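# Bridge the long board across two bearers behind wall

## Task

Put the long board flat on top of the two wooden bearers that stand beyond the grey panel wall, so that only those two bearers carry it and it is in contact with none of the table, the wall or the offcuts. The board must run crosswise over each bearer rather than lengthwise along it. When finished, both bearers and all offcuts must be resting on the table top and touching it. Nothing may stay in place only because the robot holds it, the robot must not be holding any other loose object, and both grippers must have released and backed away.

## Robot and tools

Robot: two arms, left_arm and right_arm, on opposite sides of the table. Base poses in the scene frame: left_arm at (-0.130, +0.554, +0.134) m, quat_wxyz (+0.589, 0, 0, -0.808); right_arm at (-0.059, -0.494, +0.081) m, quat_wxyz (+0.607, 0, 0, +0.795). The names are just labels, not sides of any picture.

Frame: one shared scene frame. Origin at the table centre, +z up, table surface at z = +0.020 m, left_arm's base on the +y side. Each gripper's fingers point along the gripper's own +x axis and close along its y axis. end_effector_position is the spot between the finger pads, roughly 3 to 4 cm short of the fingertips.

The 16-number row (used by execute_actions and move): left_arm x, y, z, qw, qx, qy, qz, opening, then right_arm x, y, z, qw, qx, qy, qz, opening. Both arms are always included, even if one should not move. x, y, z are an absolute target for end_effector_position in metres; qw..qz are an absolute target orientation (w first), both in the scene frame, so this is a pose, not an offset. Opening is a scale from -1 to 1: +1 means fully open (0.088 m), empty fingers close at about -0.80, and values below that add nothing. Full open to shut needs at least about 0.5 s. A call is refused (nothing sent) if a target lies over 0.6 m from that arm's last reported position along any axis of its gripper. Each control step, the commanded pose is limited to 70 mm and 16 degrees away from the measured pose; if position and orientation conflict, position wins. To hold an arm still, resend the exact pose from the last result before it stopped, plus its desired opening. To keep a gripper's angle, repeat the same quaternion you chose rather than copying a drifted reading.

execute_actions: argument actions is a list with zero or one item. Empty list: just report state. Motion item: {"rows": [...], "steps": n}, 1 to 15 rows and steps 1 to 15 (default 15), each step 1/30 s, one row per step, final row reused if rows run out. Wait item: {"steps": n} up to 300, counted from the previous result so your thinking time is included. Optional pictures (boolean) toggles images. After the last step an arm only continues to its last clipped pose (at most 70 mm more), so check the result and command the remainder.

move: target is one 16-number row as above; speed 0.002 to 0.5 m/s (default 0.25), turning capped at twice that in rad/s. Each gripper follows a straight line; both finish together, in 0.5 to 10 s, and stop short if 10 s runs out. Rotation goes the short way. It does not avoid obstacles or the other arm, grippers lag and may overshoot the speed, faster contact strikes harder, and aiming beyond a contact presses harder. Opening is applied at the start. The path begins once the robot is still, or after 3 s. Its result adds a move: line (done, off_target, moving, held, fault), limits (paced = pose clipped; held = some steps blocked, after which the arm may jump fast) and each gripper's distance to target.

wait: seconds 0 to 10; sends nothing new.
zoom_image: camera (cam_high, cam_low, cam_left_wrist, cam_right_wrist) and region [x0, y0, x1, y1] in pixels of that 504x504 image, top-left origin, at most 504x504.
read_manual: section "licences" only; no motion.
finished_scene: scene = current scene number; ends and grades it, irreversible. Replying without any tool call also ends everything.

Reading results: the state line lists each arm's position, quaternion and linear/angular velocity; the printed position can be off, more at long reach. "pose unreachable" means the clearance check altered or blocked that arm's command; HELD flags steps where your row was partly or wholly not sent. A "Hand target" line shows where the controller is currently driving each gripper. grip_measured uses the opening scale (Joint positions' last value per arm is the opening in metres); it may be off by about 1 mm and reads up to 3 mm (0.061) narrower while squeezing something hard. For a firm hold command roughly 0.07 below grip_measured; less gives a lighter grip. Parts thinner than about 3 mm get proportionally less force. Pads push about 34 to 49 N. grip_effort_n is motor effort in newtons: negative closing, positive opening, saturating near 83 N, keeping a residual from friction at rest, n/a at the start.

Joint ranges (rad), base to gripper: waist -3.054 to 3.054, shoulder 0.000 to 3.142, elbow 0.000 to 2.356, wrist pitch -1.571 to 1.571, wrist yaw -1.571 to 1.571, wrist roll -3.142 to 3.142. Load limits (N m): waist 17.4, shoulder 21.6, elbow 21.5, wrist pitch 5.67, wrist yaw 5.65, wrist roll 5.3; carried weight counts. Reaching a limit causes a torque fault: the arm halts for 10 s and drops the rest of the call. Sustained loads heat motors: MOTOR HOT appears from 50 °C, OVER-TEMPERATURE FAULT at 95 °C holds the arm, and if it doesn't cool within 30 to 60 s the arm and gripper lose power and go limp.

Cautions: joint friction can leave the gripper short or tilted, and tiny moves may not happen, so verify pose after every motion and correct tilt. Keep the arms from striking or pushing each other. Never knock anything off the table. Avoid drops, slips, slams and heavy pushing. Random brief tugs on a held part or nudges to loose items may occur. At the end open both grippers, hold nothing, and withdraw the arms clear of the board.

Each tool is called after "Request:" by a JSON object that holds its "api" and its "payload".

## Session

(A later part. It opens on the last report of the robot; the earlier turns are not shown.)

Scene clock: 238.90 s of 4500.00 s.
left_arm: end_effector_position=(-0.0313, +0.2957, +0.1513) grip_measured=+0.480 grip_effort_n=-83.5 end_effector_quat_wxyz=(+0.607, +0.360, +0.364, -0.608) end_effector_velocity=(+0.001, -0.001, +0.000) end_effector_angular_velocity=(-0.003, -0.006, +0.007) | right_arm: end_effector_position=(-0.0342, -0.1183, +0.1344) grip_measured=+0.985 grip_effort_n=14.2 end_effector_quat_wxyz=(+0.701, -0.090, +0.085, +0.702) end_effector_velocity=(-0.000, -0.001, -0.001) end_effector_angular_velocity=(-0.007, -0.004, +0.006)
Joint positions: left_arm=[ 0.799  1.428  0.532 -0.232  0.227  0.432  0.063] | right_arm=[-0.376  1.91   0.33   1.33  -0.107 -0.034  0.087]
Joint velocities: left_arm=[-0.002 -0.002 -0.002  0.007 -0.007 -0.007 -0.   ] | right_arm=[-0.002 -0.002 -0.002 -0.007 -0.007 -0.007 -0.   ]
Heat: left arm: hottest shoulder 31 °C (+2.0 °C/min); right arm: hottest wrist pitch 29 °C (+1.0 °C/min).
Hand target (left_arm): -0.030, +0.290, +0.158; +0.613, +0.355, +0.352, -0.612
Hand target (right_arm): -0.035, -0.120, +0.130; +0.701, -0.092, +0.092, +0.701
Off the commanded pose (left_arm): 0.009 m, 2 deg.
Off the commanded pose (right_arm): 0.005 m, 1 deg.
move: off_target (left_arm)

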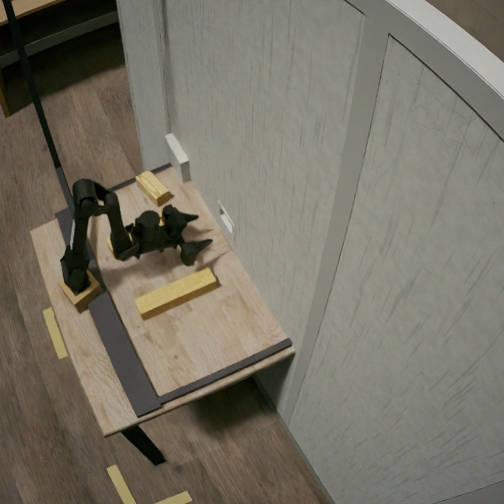

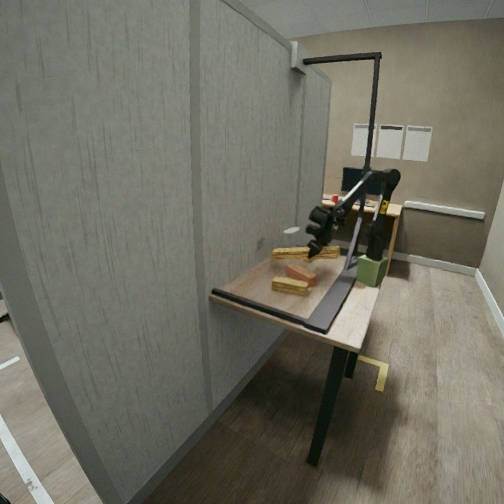

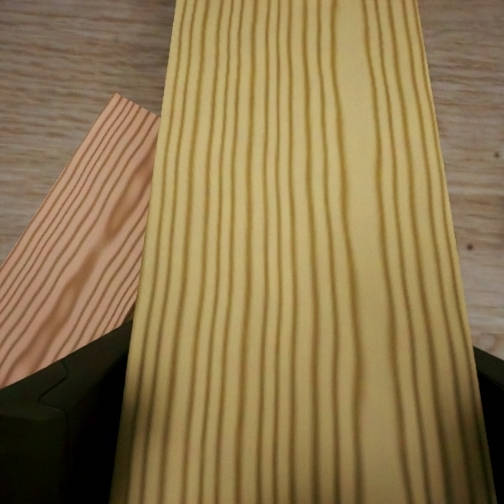

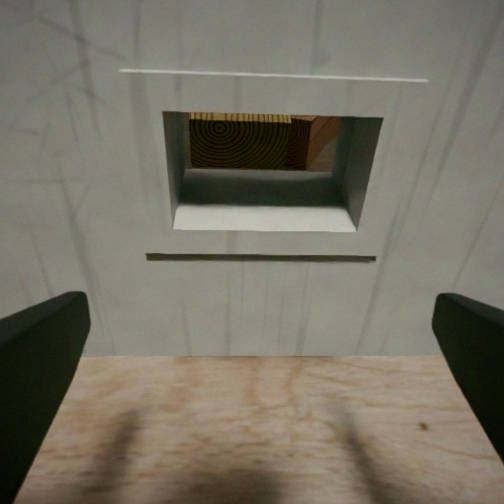

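Request:
{"api": "move", "payload": {"target": [-0.025,0.27,0.156,0.646,0.288,0.288,-0.646,0.36,-0.035,-0.12,0.13,0.701,-0.092,0.092,0.701,1], "speed": 0.08}}

Request:
{"api": "zoom_image", "payload": {"camera": "cam_low", "region": [240, 190, 370, 300]}}

Scene clock: 245.90 s of 4500.00 s.
left_arm: end_effector_position=(-0.0258, +0.2745, +0.1521) grip_measured=+0.480 grip_effort_n=-83.5 end_effector_quat_wxyz=(+0.644, +0.293, +0.295, -0.643) end_effector_velocity=(+0.006, -0.006, +0.006) end_effector_angular_velocity=(-0.042, -0.035, +0.001) | right_arm: end_effector_position=(-0.0342, -0.1183, +0.1344) grip_measured=+0.985 grip_effort_n=14.2 end_effector_quat_wxyz=(+0.701, -0.090, +0.085, +0.702) end_effector_velocity=(+0.002, -0.001, -0.001) end_effector_angular_velocity=(-0.007, -0.022, -0.004)
Joint positions: left_arm=[0.833 1.461 0.428 0.106 0.331 0.406 0.063] | right_arm=[-0.376  1.91   0.33   1.33  -0.107 -0.034  0.087]
Joint velocities: left_arm=[ 0.002 -0.002 -0.002  0.051 -0.007  0.007 -0.   ] | right_arm=[-0.002 -0.002 -0.002 -0.007  0.007 -0.022 -0.   ]
Heat: left arm: hottest shoulder 31 °C (+2.0 °C/min); right arm: hottest wrist pitch 29 °C (+2.0 °C/min).
Hand target (left_arm): -0.025, +0.270, +0.156; +0.646, +0.288, +0.288, -0.646
Hand target (right_arm): -0.035, -0.120, +0.130; +0.701, -0.092, +0.092, +0.701
Off the commanded pose (left_arm): 0.006 m, 1 deg.
Off the commanded pose (right_arm): 0.005 m, 1 deg.
After step 90, 2.13 s passed at rest.
move: done

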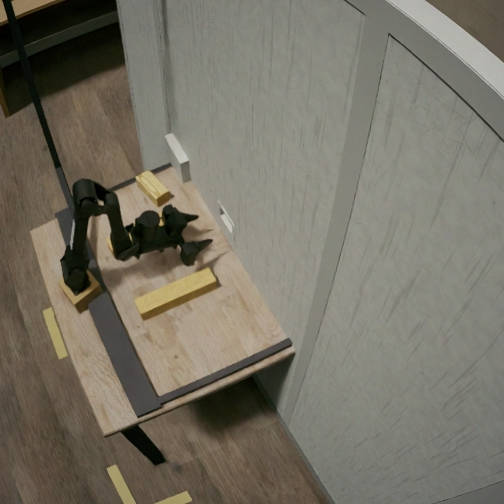

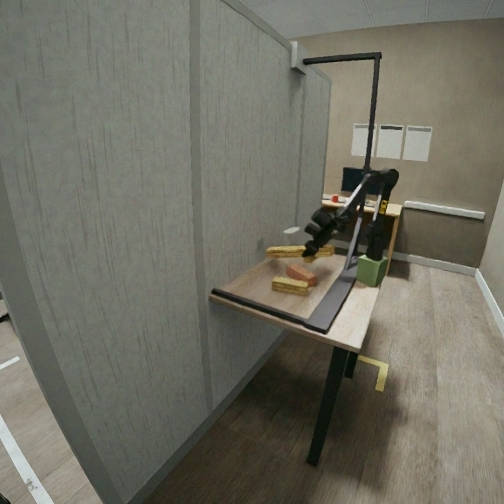

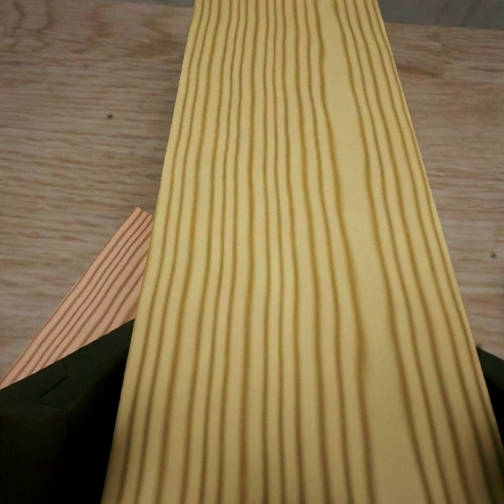

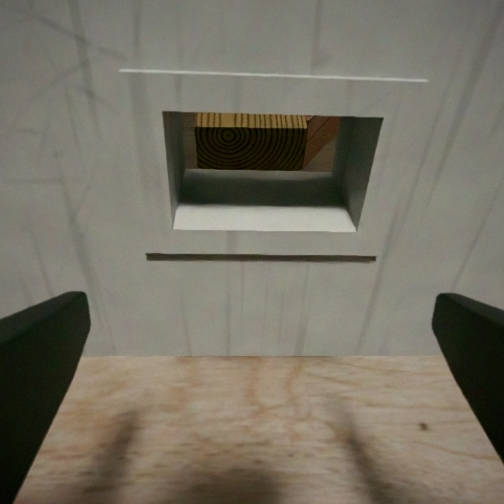

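Region (240, 190, 370, 300) of cam_low's 504x504 image, scaled by 3.877, with more detail than that image has; it fills the top 426 rows of this view, and the rest is white.

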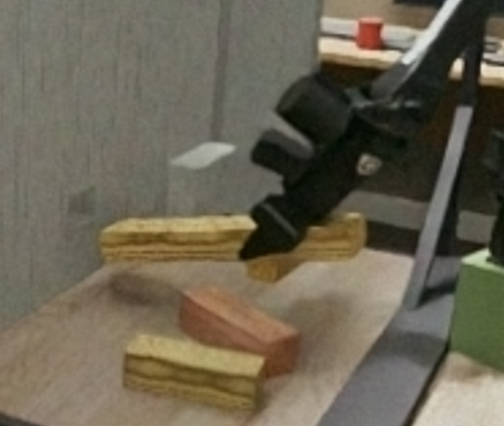

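Request:
{"api": "move", "payload": {"target": [-0.078,0.27,0.165,0.646,0.288,0.288,-0.646,0.36,-0.035,-0.12,0.13,0.701,-0.092,0.092,0.701,1], "speed": 0.08}}

Request:
{"api": "move", "payload": {"target": [-0.078,0.265,0.09,0.646,0.288,0.288,-0.646,0.36,-0.035,-0.12,0.13,0.701,-0.092,0.092,0.701,1], "speed": 0.04}}

Request:
{"api": "zoom_image", "payload": {"camera": "cam_low", "region": [240, 190, 370, 300]}}

Scene clock: 255.50 s of 4500.00 s.
left_arm: end_effector_position=(-0.0780, +0.2732, +0.1577) grip_measured=+0.480 grip_effort_n=-83.5 end_effector_quat_wxyz=(+0.640, +0.294, +0.299, -0.643) end_effector_velocity=(-0.002, +0.003, -0.002) end_effector_angular_velocity=(+0.012, +0.009, +0.025) | right_arm: end_effector_position=(-0.0342, -0.1183, +0.1344) grip_measured=+0.985 grip_effort_n=14.2 end_effector_quat_wxyz=(+0.701, -0.090, +0.085, +0.702) end_effector_velocity=(-0.000, -0.000, +0.002) end_effector_angular_velocity=(+0.007, -0.006, +0.006)
Joint positions: left_arm=[0.592 1.348 0.368 0.092 0.186 0.21  0.063] | right_arm=[-0.376  1.91   0.33   1.33  -0.107 -0.034  0.087]
Joint velocities: left_arm=[-0.017 -0.007 -0.007 -0.007 -0.022 -0.037 -0.   ] | right_arm=[-0.002 -0.002 -0.002  0.007 -0.007 -0.007 -0.   ]
Heat: left arm: hottest shoulder 30 °C (+1.0 °C/min); right arm: hottest wrist pitch 30 °C (+4.0 °C/min).
Hand target (left_arm): -0.078, +0.270, +0.165; +0.645, +0.287, +0.288, -0.646
Hand target (right_arm): -0.035, -0.120, +0.130; +0.701, -0.092, +0.092, +0.701
Off the commanded pose (left_arm): 0.008 m, 2 deg.
Off the commanded pose (right_arm): 0.005 m, 1 deg.
After step 120, 4.60 s passed at rest.
move: done

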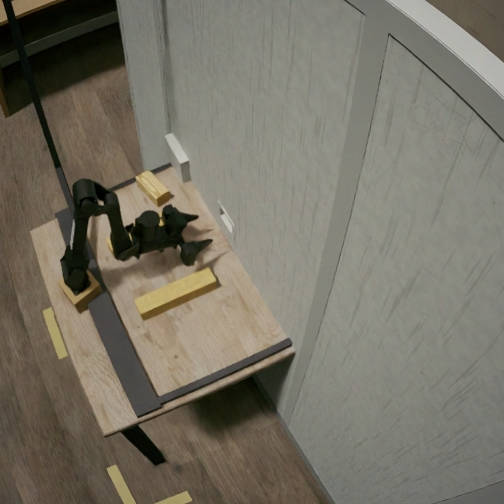

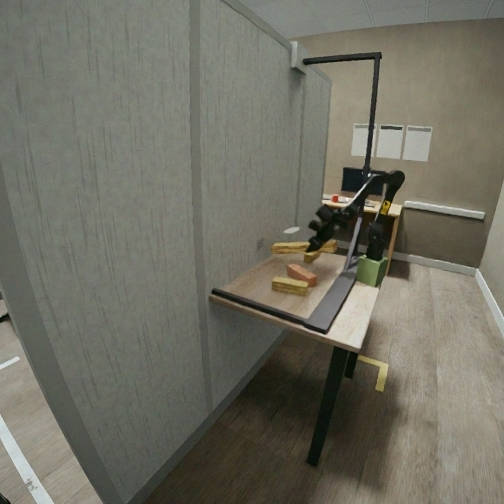

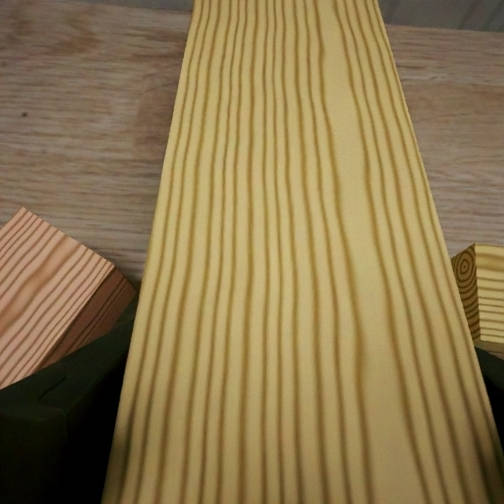

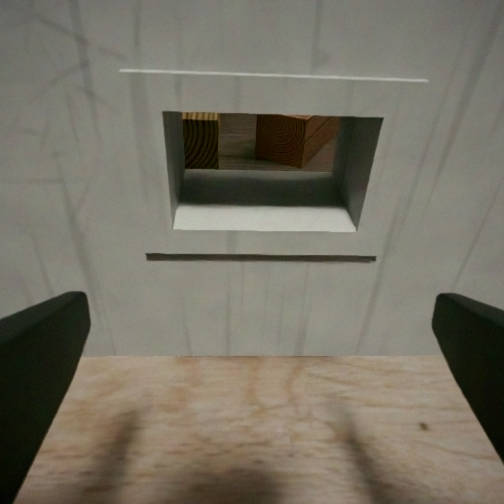

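Scene clock: 257.50 s of 4500.00 s.
left_arm: end_effector_position=(-0.0772, +0.2642, +0.0924) grip_measured=+0.480 grip_effort_n=-83.5 end_effector_quat_wxyz=(+0.647, +0.287, +0.286, -0.646) end_effector_velocity=(+0.003, +0.003, -0.005) end_effector_angular_velocity=(+0.016, -0.008, +0.022) | right_arm: end_effector_position=(-0.0342, -0.1183, +0.1344) grip_measured=+0.985 grip_effort_n=14.2 end_effector_quat_wxyz=(+0.701, -0.090, +0.085, +0.702) end_effector_velocity=(-0.002, -0.000, +0.002) end_effector_angular_velocity=(+0.008, -0.017, +0.024)
Joint positions: left_arm=[0.583 1.782 0.277 0.652 0.179 0.204 0.063] | right_arm=[-0.376  1.91   0.33   1.33  -0.107 -0.034  0.087]
Joint velocities: left_arm=[ 0.002  0.017 -0.002  0.007 -0.022 -0.007 -0.   ] | right_arm=[-0.002 -0.002 -0.002  0.007 -0.022 -0.022 -0.   ]
Heat: left arm: hottest shoulder 30 °C (+1.0 °C/min); right arm: hottest wrist pitch 30 °C (+4.0 °C/min).
Hand target (left_arm): -0.078, +0.265, +0.090; +0.646, +0.288, +0.288, -0.646
Hand target (right_arm): -0.035, -0.120, +0.130; +0.701, -0.092, +0.092, +0.701
Off the commanded pose (left_arm): 0.003 m, 0 deg.
Off the commanded pose (right_arm): 0.005 m, 1 deg.
move: done

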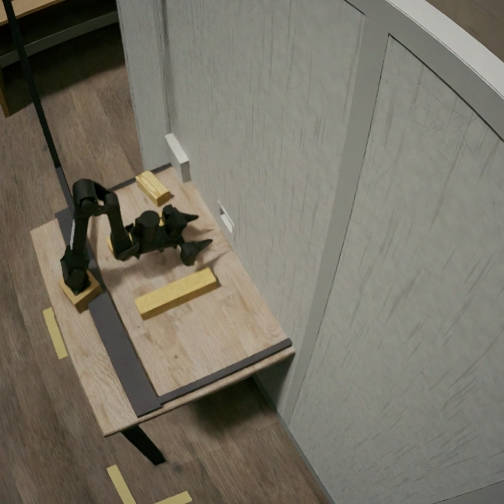

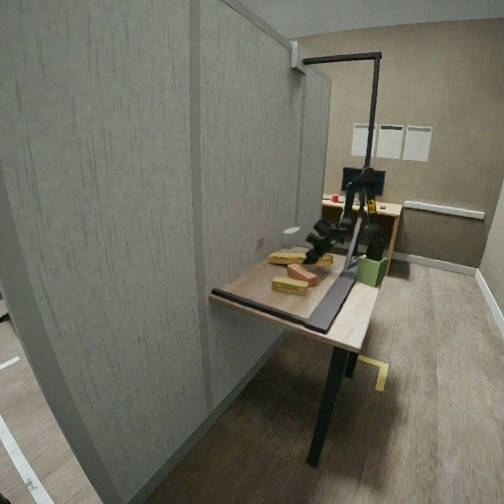

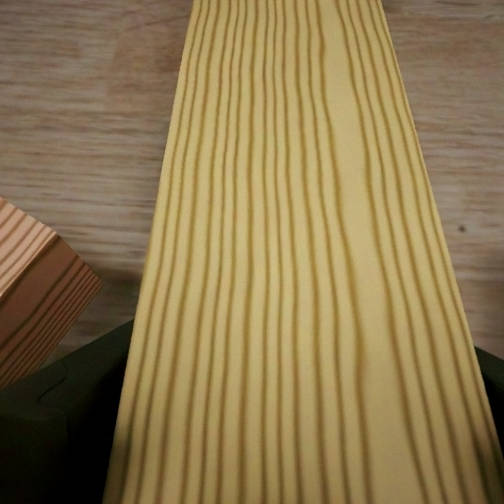

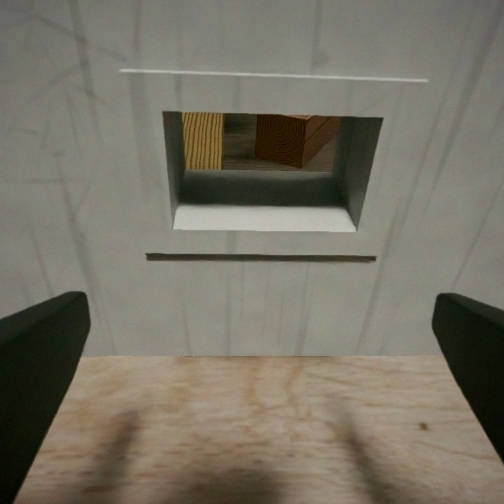

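Region (240, 190, 370, 300) of cam_low's 504x504 image, scaled by 3.877, with more detail than that image has; it fills the top 426 rows of this view, and the rest is white.

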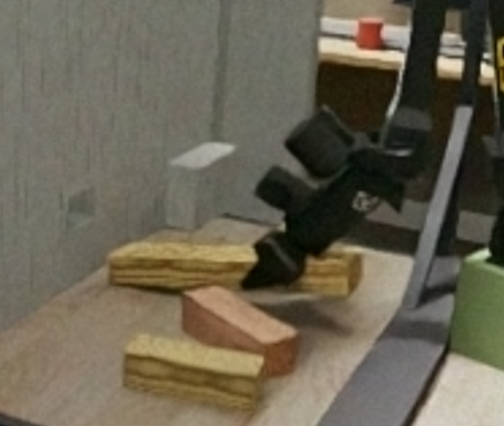

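Request:
{"api": "move", "payload": {"target": [-0.065,0.27,0.152,0.6725,0.2185,0.2185,-0.6725,0.36,-0.035,-0.12,0.13,0.701,-0.092,0.092,0.701,1], "speed": 0.06}}

Request:
{"api": "move", "payload": {"target": [-0.022,0.262,0.152,0.6725,0.2185,0.2185,-0.6725,0.36,-0.035,-0.12,0.13,0.701,-0.092,0.092,0.701,1], "speed": 0.06}}

Request:
{"api": "zoom_image", "payload": {"camera": "cam_low", "region": [240, 190, 370, 300]}}

Scene clock: 267.10 s of 4500.00 s.
left_arm: end_effector_position=(-0.0663, +0.2734, +0.1442) grip_measured=+0.480 grip_effort_n=-83.5 end_effector_quat_wxyz=(+0.670, +0.226, +0.232, -0.669) end_effector_velocity=(+0.002, +0.005, -0.003) end_effector_angular_velocity=(+0.017, -0.003, +0.024) | right_arm: end_effector_position=(-0.0342, -0.1183, +0.1344) grip_measured=+0.985 grip_effort_n=14.2 end_effector_quat_wxyz=(+0.701, -0.090, +0.085, +0.702) end_effector_velocity=(+0.002, -0.001, -0.001) end_effector_angular_velocity=(-0.007, -0.004, +0.002)
Joint positions: left_arm=[0.687 1.495 0.187 0.614 0.296 0.228 0.063] | right_arm=[-0.376  1.91   0.33   1.33  -0.107 -0.034  0.087]
Joint velocities: left_arm=[ 0.002 -0.007 -0.012 -0.007 -0.022 -0.007 -0.   ] | right_arm=[-0.007 -0.002 -0.002 -0.007 -0.007 -0.007 -0.   ]
Heat: left arm: hottest shoulder 29 °C (+1.0 °C/min); right arm: hottest wrist pitch 30 °C (+3.0 °C/min).
Hand target (left_arm): -0.065, +0.270, +0.152; +0.673, +0.219, +0.218, -0.672
Hand target (right_arm): -0.035, -0.120, +0.130; +0.701, -0.092, +0.092, +0.701
Off the commanded pose (left_arm): 0.009 m, 2 deg.
Off the commanded pose (right_arm): 0.005 m, 1 deg.
After step 90, 4.57 s passed at rest.
move: off_target (left_arm)

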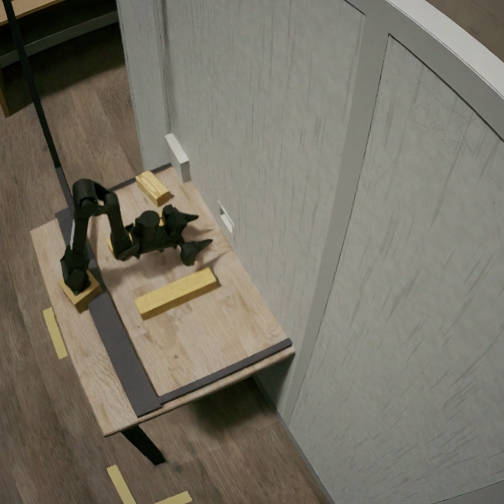

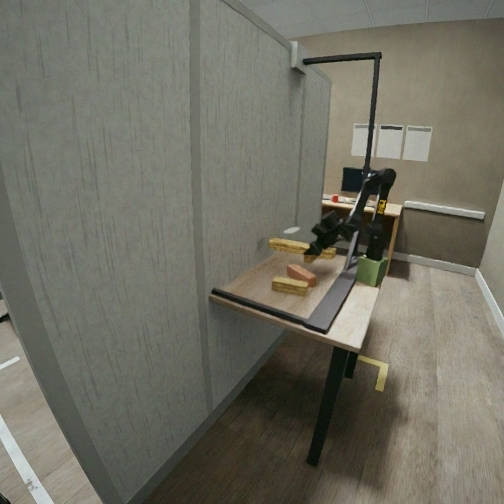

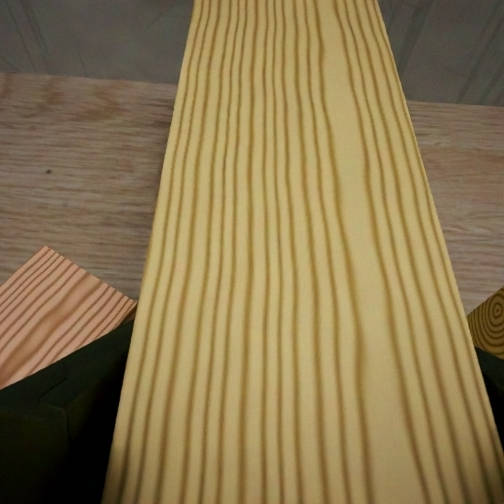

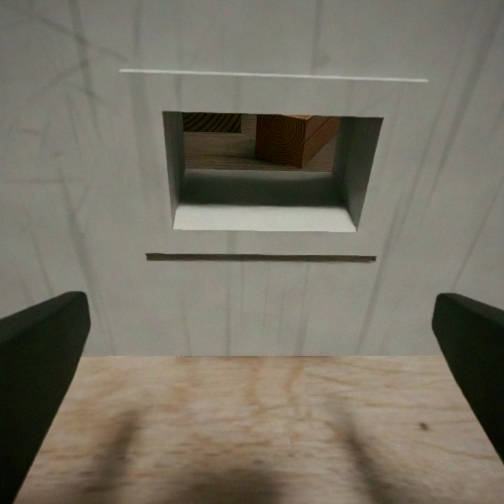

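Scene clock: 268.17 s of 4500.00 s.
left_arm: end_effector_position=(-0.0252, +0.2676, +0.1469) grip_measured=+0.480 grip_effort_n=-83.5 end_effector_quat_wxyz=(+0.671, +0.223, +0.228, -0.669) end_effector_velocity=(-0.004, +0.002, -0.006) end_effector_angular_velocity=(+0.015, +0.033, -0.010) | right_arm: end_effector_position=(-0.0342, -0.1183, +0.1344) grip_measured=+0.985 grip_effort_n=14.2 end_effector_quat_wxyz=(+0.701, -0.090, +0.085, +0.702) end_effector_velocity=(-0.003, -0.002, -0.001) end_effector_angular_velocity=(-0.002, -0.001, +0.021)
Joint positions: left_arm=[0.872 1.57  0.284 0.556 0.436 0.353 0.063] | right_arm=[-0.376  1.91   0.33   1.33  -0.107 -0.034  0.087]
Joint velocities: left_arm=[ 0.002  0.017 -0.002 -0.007  0.022 -0.007  0.   ] | right_arm=[-0.002  0.002 -0.007  0.007 -0.022 -0.007 -0.   ]
Heat: left arm: hottest shoulder 29 °C (+1.0 °C/min); right arm: hottest wrist pitch 30 °C (+3.0 °C/min).
Hand target (left_arm): -0.022, +0.262, +0.152; +0.673, +0.219, +0.218, -0.672
Hand target (right_arm): -0.035, -0.120, +0.130; +0.701, -0.092, +0.092, +0.701
Off the commanded pose (left_arm): 0.008 m, 1 deg.
Off the commanded pose (right_arm): 0.005 m, 1 deg.
move: done

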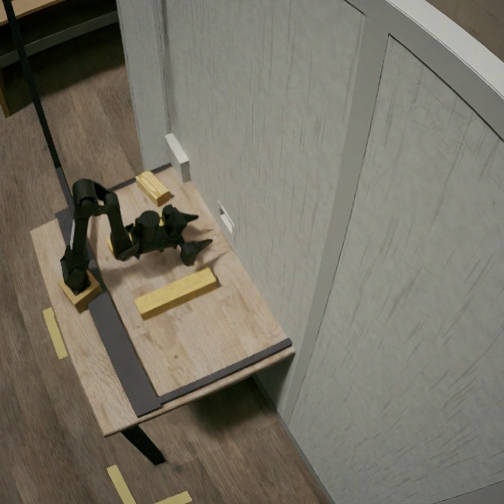

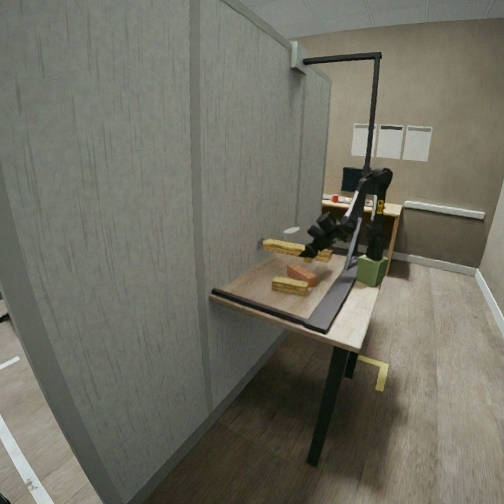

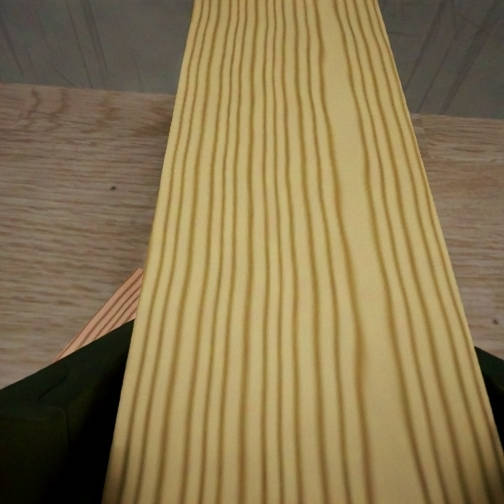

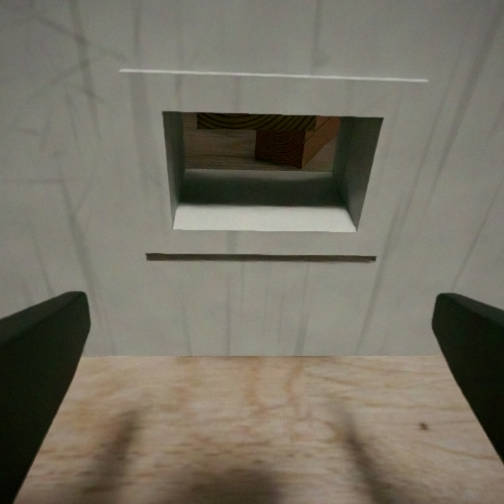

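Region (240, 190, 370, 300) of cam_low's 504x504 image, scaled by 3.877, with more detail than that image has; it fills the top 426 rows of this view, and the rest is white.

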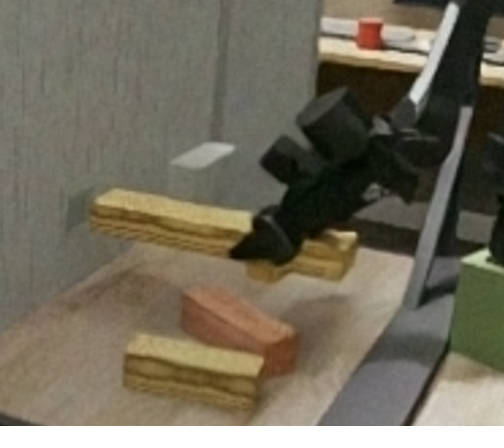

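Request:
{"api": "move", "payload": {"target": [-0.022,0.246,0.143,0.6725,0.2185,0.2185,-0.6725,0.36,-0.035,-0.12,0.13,0.701,-0.092,0.092,0.701,1], "speed": 0.03}}

Request:
{"api": "zoom_image", "payload": {"camera": "cam_right_wrist", "region": [150, 90, 400, 250]}}

Scene clock: 275.67 s of 4500.00 s.
left_arm: end_effector_position=(-0.0242, +0.2527, +0.1382) grip_measured=+0.480 grip_effort_n=-83.5 end_effector_quat_wxyz=(+0.670, +0.222, +0.229, -0.670) end_effector_velocity=(-0.003, -0.001, -0.002) end_effector_angular_velocity=(+0.005, +0.003, -0.002) | right_arm: end_effector_position=(-0.0342, -0.1183, +0.1344) grip_measured=+0.985 grip_effort_n=14.2 end_effector_quat_wxyz=(+0.701, -0.090, +0.085, +0.702) end_effector_velocity=(-0.000, -0.001, +0.000) end_effector_angular_velocity=(-0.002, -0.005, +0.006)
Joint positions: left_arm=[0.84  1.674 0.324 0.628 0.415 0.331 0.063] | right_arm=[-0.376  1.91   0.33   1.33  -0.107 -0.034  0.087]
Joint velocities: left_arm=[-0.012  0.007 -0.002  0.007 -0.007 -0.007 -0.   ] | right_arm=[-0.002 -0.007 -0.002 -0.007 -0.007 -0.007 -0.   ]
Heat: left arm: hottest shoulder 29 °C (+0.0 °C/min); right arm: hottest wrist pitch 30 °C (+2.0 °C/min).
Hand target (left_arm): -0.022, +0.246, +0.143; +0.672, +0.218, +0.219, -0.673
Hand target (right_arm): -0.035, -0.120, +0.130; +0.701, -0.092, +0.092, +0.701
Off the commanded pose (left_arm): 0.008 m, 1 deg.
Off the commanded pose (right_arm): 0.005 m, 1 deg.
After step 170, 0.90 s passed at rest.
move: done

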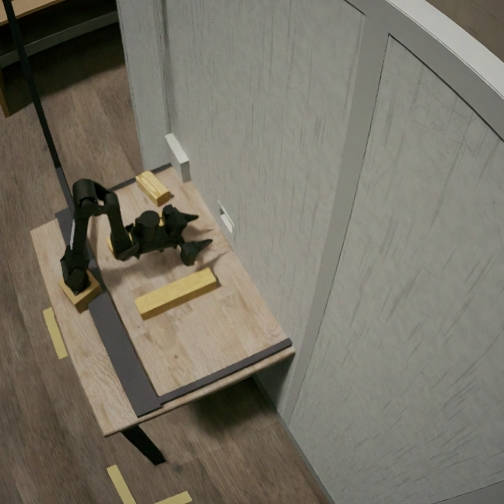

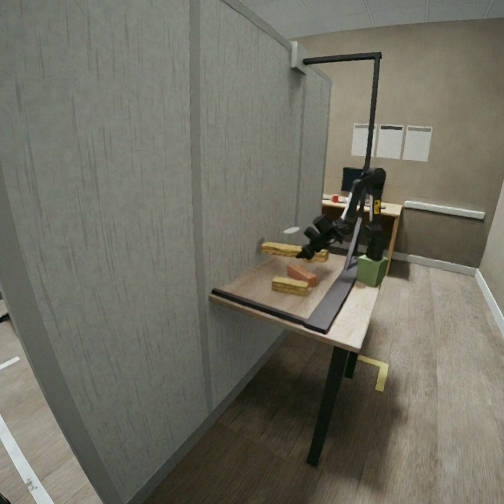

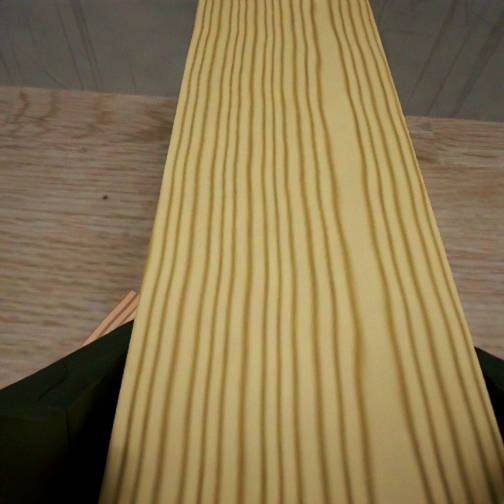

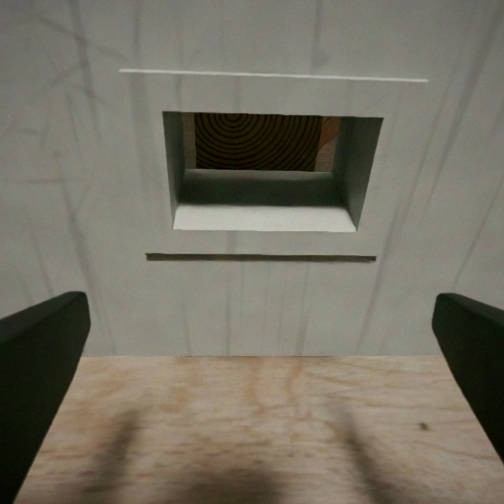

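Region (150, 90, 400, 250) of cam_right_wrist's 504x504 image, scaled by 2.016, with more detail than that image has; it fills the top 323 rows of this view, and the rest is white.

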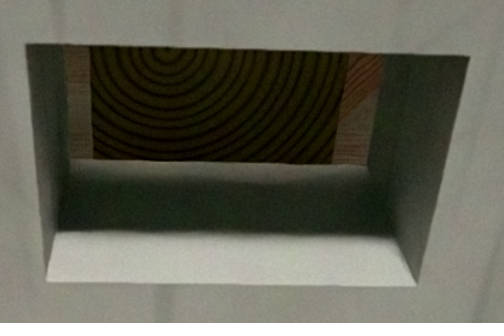

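Request:
{"api": "move", "payload": {"target": [-0.021,0.247,0.144,0.678,0.2008,0.2008,-0.678,0.36,-0.035,-0.12,0.13,0.701,-0.092,0.092,0.701,1], "speed": 0.03}}

Scene clock: 279.60 s of 4500.00 s.
left_arm: end_effector_position=(-0.0218, +0.2485, +0.1424) grip_measured=+0.480 grip_effort_n=-83.5 end_effector_quat_wxyz=(+0.677, +0.205, +0.204, -0.676) end_effector_velocity=(+0.001, -0.001, +0.002) end_effector_angular_velocity=(-0.012, +0.006, +0.016) | right_arm: end_effector_position=(-0.0342, -0.1183, +0.1344) grip_measured=+0.985 grip_effort_n=14.2 end_effector_quat_wxyz=(+0.701, -0.090, +0.085, +0.702) end_effector_velocity=(-0.003, -0.002, -0.004) end_effector_angular_velocity=(-0.021, +0.001, +0.021)
Joint positions: left_arm=[0.85  1.709 0.306 0.744 0.438 0.32  0.063] | right_arm=[-0.376  1.91   0.33   1.33  -0.107 -0.034  0.087]
Joint velocities: left_arm=[-0.002  0.002 -0.002  0.022 -0.007 -0.022 -0.   ] | right_arm=[-0.002 -0.002 -0.002 -0.022 -0.022 -0.007 -0.   ]
Heat: left arm: hottest wrist pitch 30 °C (+1.0 °C/min); right arm: hottest wrist pitch 30 °C (+2.0 °C/min).
Hand target (left_arm): -0.021, +0.247, +0.144; +0.678, +0.201, +0.201, -0.678
Hand target (right_arm): -0.035, -0.120, +0.130; +0.701, -0.092, +0.092, +0.701
Off the commanded pose (left_arm): 0.002 m, 1 deg.
Off the commanded pose (right_arm): 0.005 m, 1 deg.
move: done

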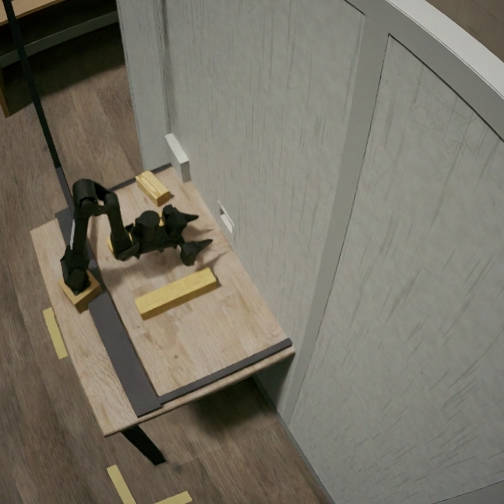

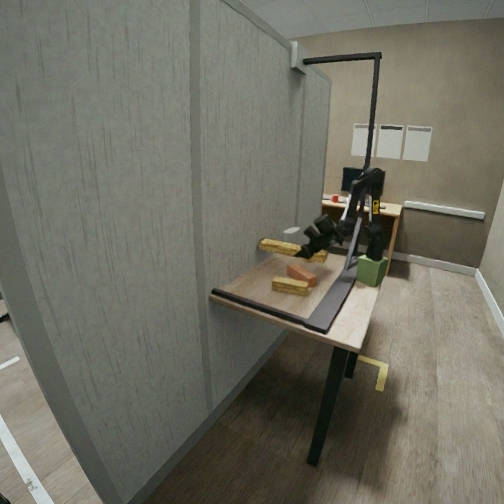

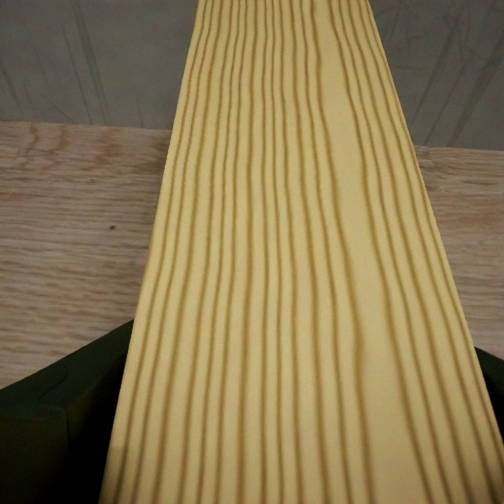

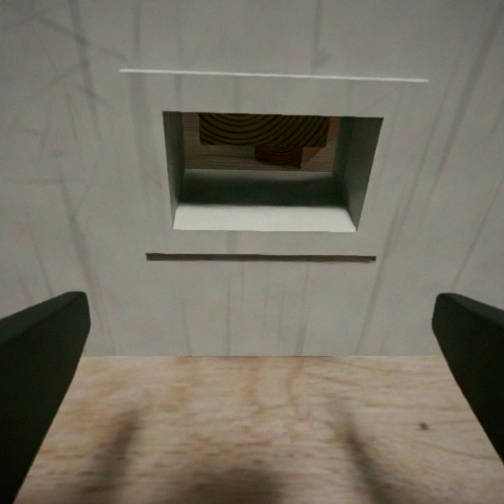

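Request:
{"api": "move", "payload": {"target": [-0.025,0.249,0.1355,0.678,0.2008,0.2008,-0.678,0.36,-0.035,-0.12,0.13,0.701,-0.092,0.092,0.701,1], "speed": 0.02}}

Scene clock: 284.27 s of 4500.00 s.
left_arm: end_effector_position=(-0.0247, +0.2511, +0.1339) grip_measured=+0.480 grip_effort_n=-83.5 end_effector_quat_wxyz=(+0.678, +0.203, +0.205, -0.676) end_effector_velocity=(-0.002, +0.000, -0.002) end_effector_angular_velocity=(+0.000, +0.013, +0.011) | right_arm: end_effector_position=(-0.0342, -0.1183, +0.1344) grip_measured=+0.985 grip_effort_n=14.2 end_effector_quat_wxyz=(+0.701, -0.090, +0.085, +0.702) end_effector_velocity=(-0.002, -0.000, +0.002) end_effector_angular_velocity=(+0.008, -0.002, +0.021)
Joint positions: left_arm=[0.845 1.759 0.284 0.818 0.436 0.312 0.063] | right_arm=[-0.376  1.91   0.33   1.33  -0.107 -0.034  0.087]
Joint velocities: left_arm=[-0.007  0.012 -0.007  0.022 -0.007 -0.022 -0.   ] | right_arm=[-0.002 -0.002 -0.002  0.007 -0.022 -0.007 -0.   ]
Heat: left arm: hottest wrist pitch 31 °C (+2.0 °C/min); right arm: hottest wrist pitch 30 °C (+2.0 °C/min).
Hand target (left_arm): -0.025, +0.249, +0.135; +0.678, +0.201, +0.201, -0.678
Hand target (right_arm): -0.035, -0.120, +0.130; +0.701, -0.092, +0.092, +0.701
Off the commanded pose (left_arm): 0.003 m, 1 deg.
Off the commanded pose (right_arm): 0.005 m, 1 deg.
After step 90, 0.97 s passed at rest.
move: done

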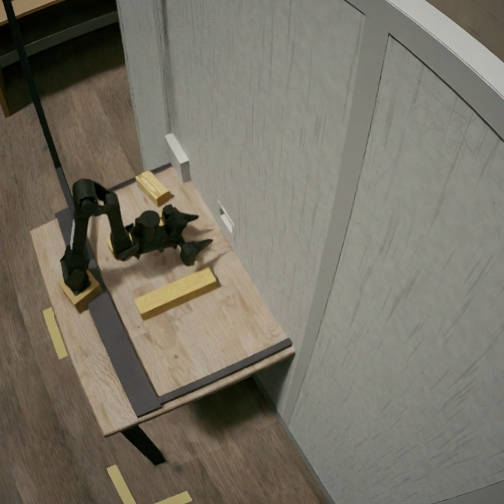

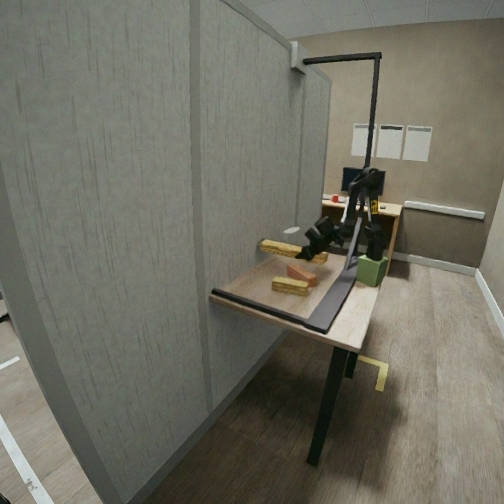

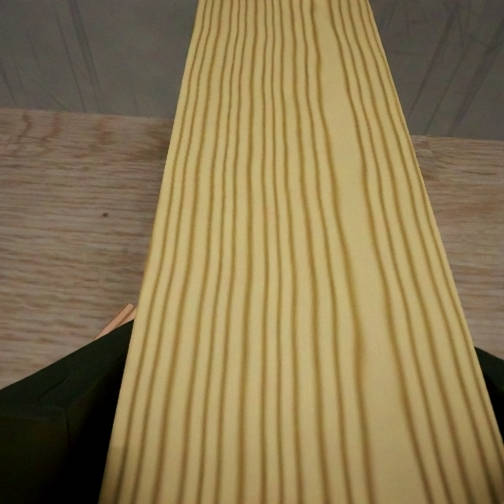

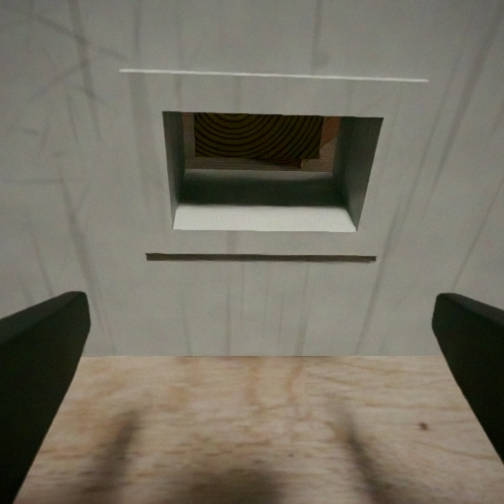

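Request:
{"api": "move", "payload": {"target": [-0.0235,0.234,0.142,0.679,0.197,0.197,-0.679,0.36,-0.035,-0.12,0.13,0.701,-0.092,0.092,0.701,1], "speed": 0.015}}

Request:
{"api": "zoom_image", "payload": {"camera": "cam_low", "region": [240, 210, 340, 290]}}

Scene clock: 289.53 s of 4500.00 s.
left_arm: end_effector_position=(-0.0251, +0.2397, +0.1380) grip_measured=+0.480 grip_effort_n=-83.5 end_effector_quat_wxyz=(+0.678, +0.201, +0.205, -0.677) end_effector_velocity=(-0.002, +0.003, -0.005) end_effector_angular_velocity=(+0.026, +0.028, +0.015) | right_arm: end_effector_position=(-0.0342, -0.1183, +0.1344) grip_measured=+0.985 grip_effort_n=14.2 end_effector_quat_wxyz=(+0.701, -0.090, +0.085, +0.702) end_effector_velocity=(-0.000, -0.002, -0.004) end_effector_angular_velocity=(-0.022, -0.017, +0.010)
Joint positions: left_arm=[0.819 1.762 0.322 0.795 0.418 0.29  0.063] | right_arm=[-0.376  1.91   0.33   1.33  -0.107 -0.034  0.087]
Joint velocities: left_arm=[-0.002  0.002 -0.002 -0.022 -0.007 -0.022 -0.   ] | right_arm=[-0.002 -0.002 -0.002 -0.022 -0.007 -0.022  0.   ]
Heat: left arm: hottest wrist pitch 31 °C (+1.0 °C/min); right arm: hottest wrist pitch 31 °C (+2.0 °C/min).
Hand target (left_arm): -0.024, +0.234, +0.142; +0.679, +0.197, +0.197, -0.679
Hand target (right_arm): -0.035, -0.120, +0.130; +0.701, -0.092, +0.092, +0.701
Off the commanded pose (left_arm): 0.007 m, 1 deg.
Off the commanded pose (right_arm): 0.005 m, 1 deg.
After step 90, 0.80 s passed at rest.
move: done

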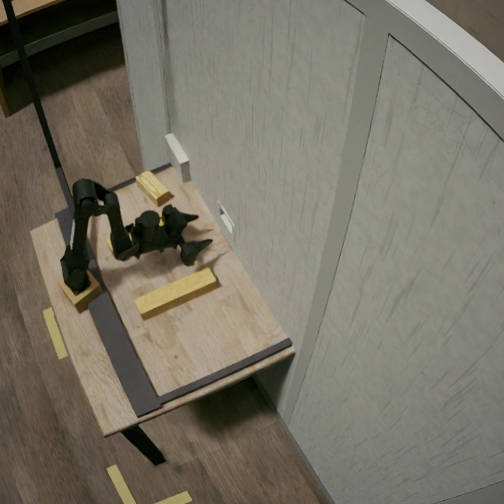

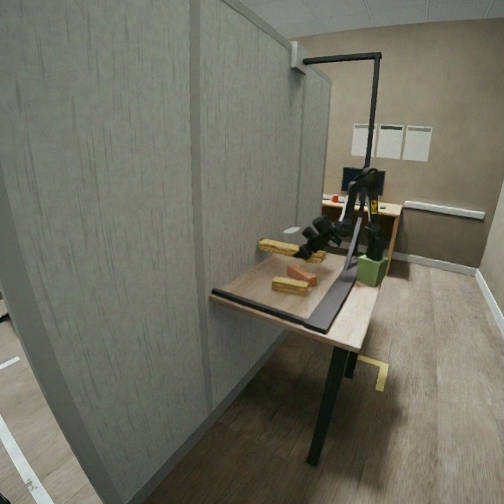

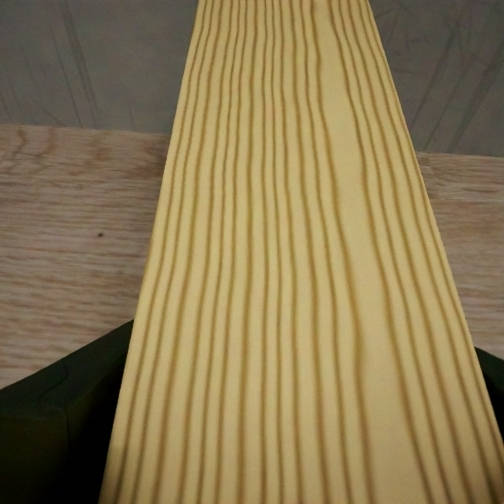

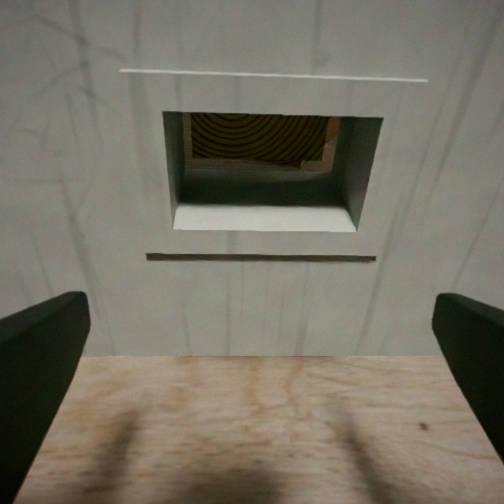

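Region (240, 210, 340, 290) of cam_low's 504x504 image, scaled by 5.040, with more detail than that image has; it fills the top 403 rows of this view, and the rest is white.

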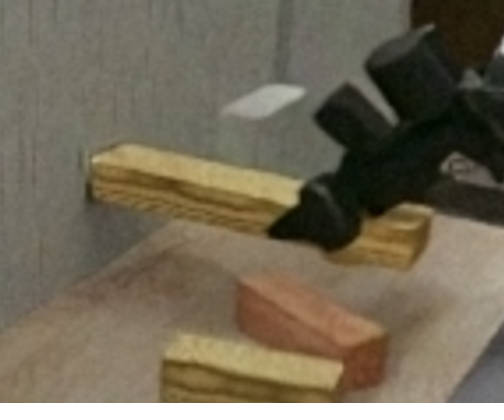

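Request:
{"api": "move", "payload": {"target": [-0.022,0.195,0.142,0.677,0.203,0.203,-0.677,0.36,-0.035,-0.12,0.13,0.701,-0.092,0.092,0.701,1], "speed": 0.02}}

Scene clock: 295.17 s of 4500.00 s.
left_arm: end_effector_position=(-0.0288, +0.2314, +0.1145) grip_measured=+0.480 grip_effort_n=-83.5 end_effector_quat_wxyz=(+0.669, +0.225, +0.258, -0.660) end_effector_velocity=(-0.001, -0.001, -0.000) end_effector_angular_velocity=(+0.004, +0.013, +0.012) | right_arm: end_effector_position=(-0.0342, -0.1183, +0.1344) grip_measured=+0.985 grip_effort_n=14.2 end_effector_quat_wxyz=(+0.701, -0.090, +0.085, +0.702) end_effector_velocity=(-0.000, -0.001, -0.003) end_effector_angular_velocity=(-0.012, +0.010, +0.003)
Joint positions: left_arm=[0.768 1.836 0.399 0.684 0.348 0.258 0.063] | right_arm=[-0.376  1.91   0.33   1.33  -0.107 -0.034  0.087]
Joint velocities: left_arm=[-0.007 -0.002  0.002 -0.007 -0.007 -0.022 -0.   ] | right_arm=[-0.002  0.002 -0.002 -0.007 -0.007  0.007 -0.   ]
Heat: left arm: hottest wrist pitch 32 °C (+1.0 °C/min); right arm: hottest wrist pitch 31 °C (+2.0 °C/min).
Hand target (left_arm): -0.023, +0.199, +0.144; +0.677, +0.203, +0.203, -0.678
Hand target (right_arm): -0.035, -0.120, +0.130; +0.701, -0.092, +0.092, +0.701
Off the commanded pose (left_arm): 0.046 m, 7 deg.
Off the commanded pose (right_arm): 0.005 m, 1 deg.
After step 90, 0.17 s passed at rest.
move: off_target (left_arm)

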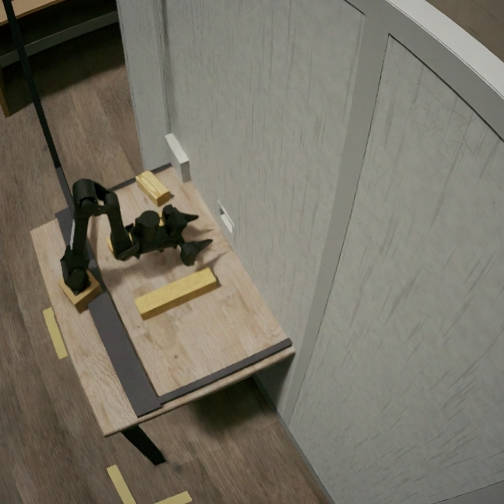

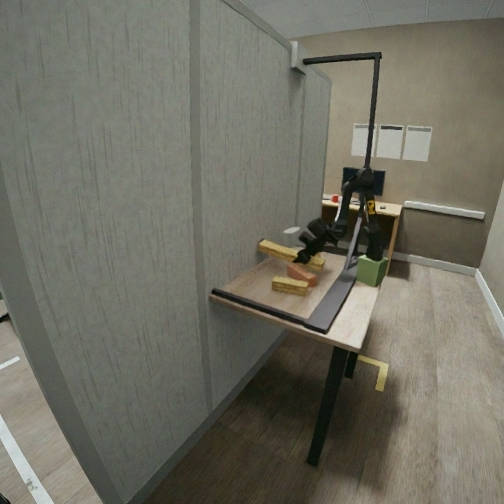

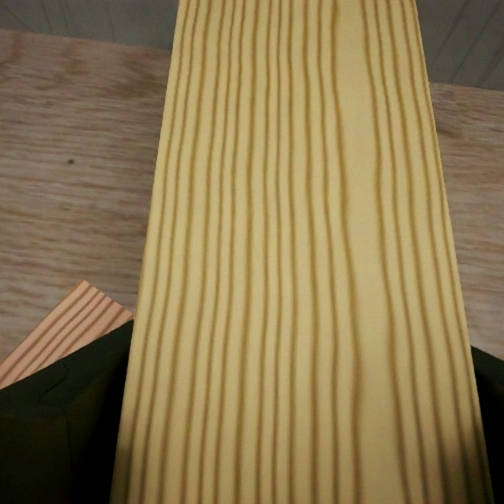

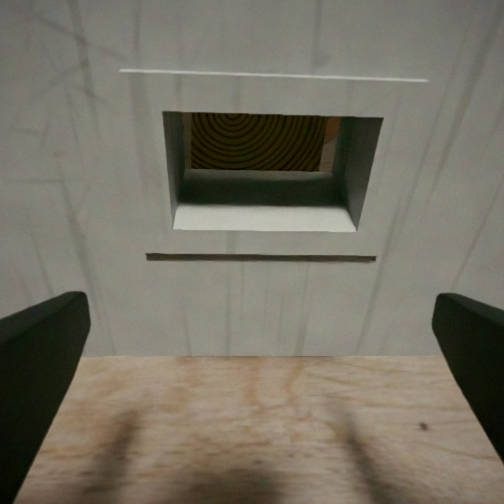

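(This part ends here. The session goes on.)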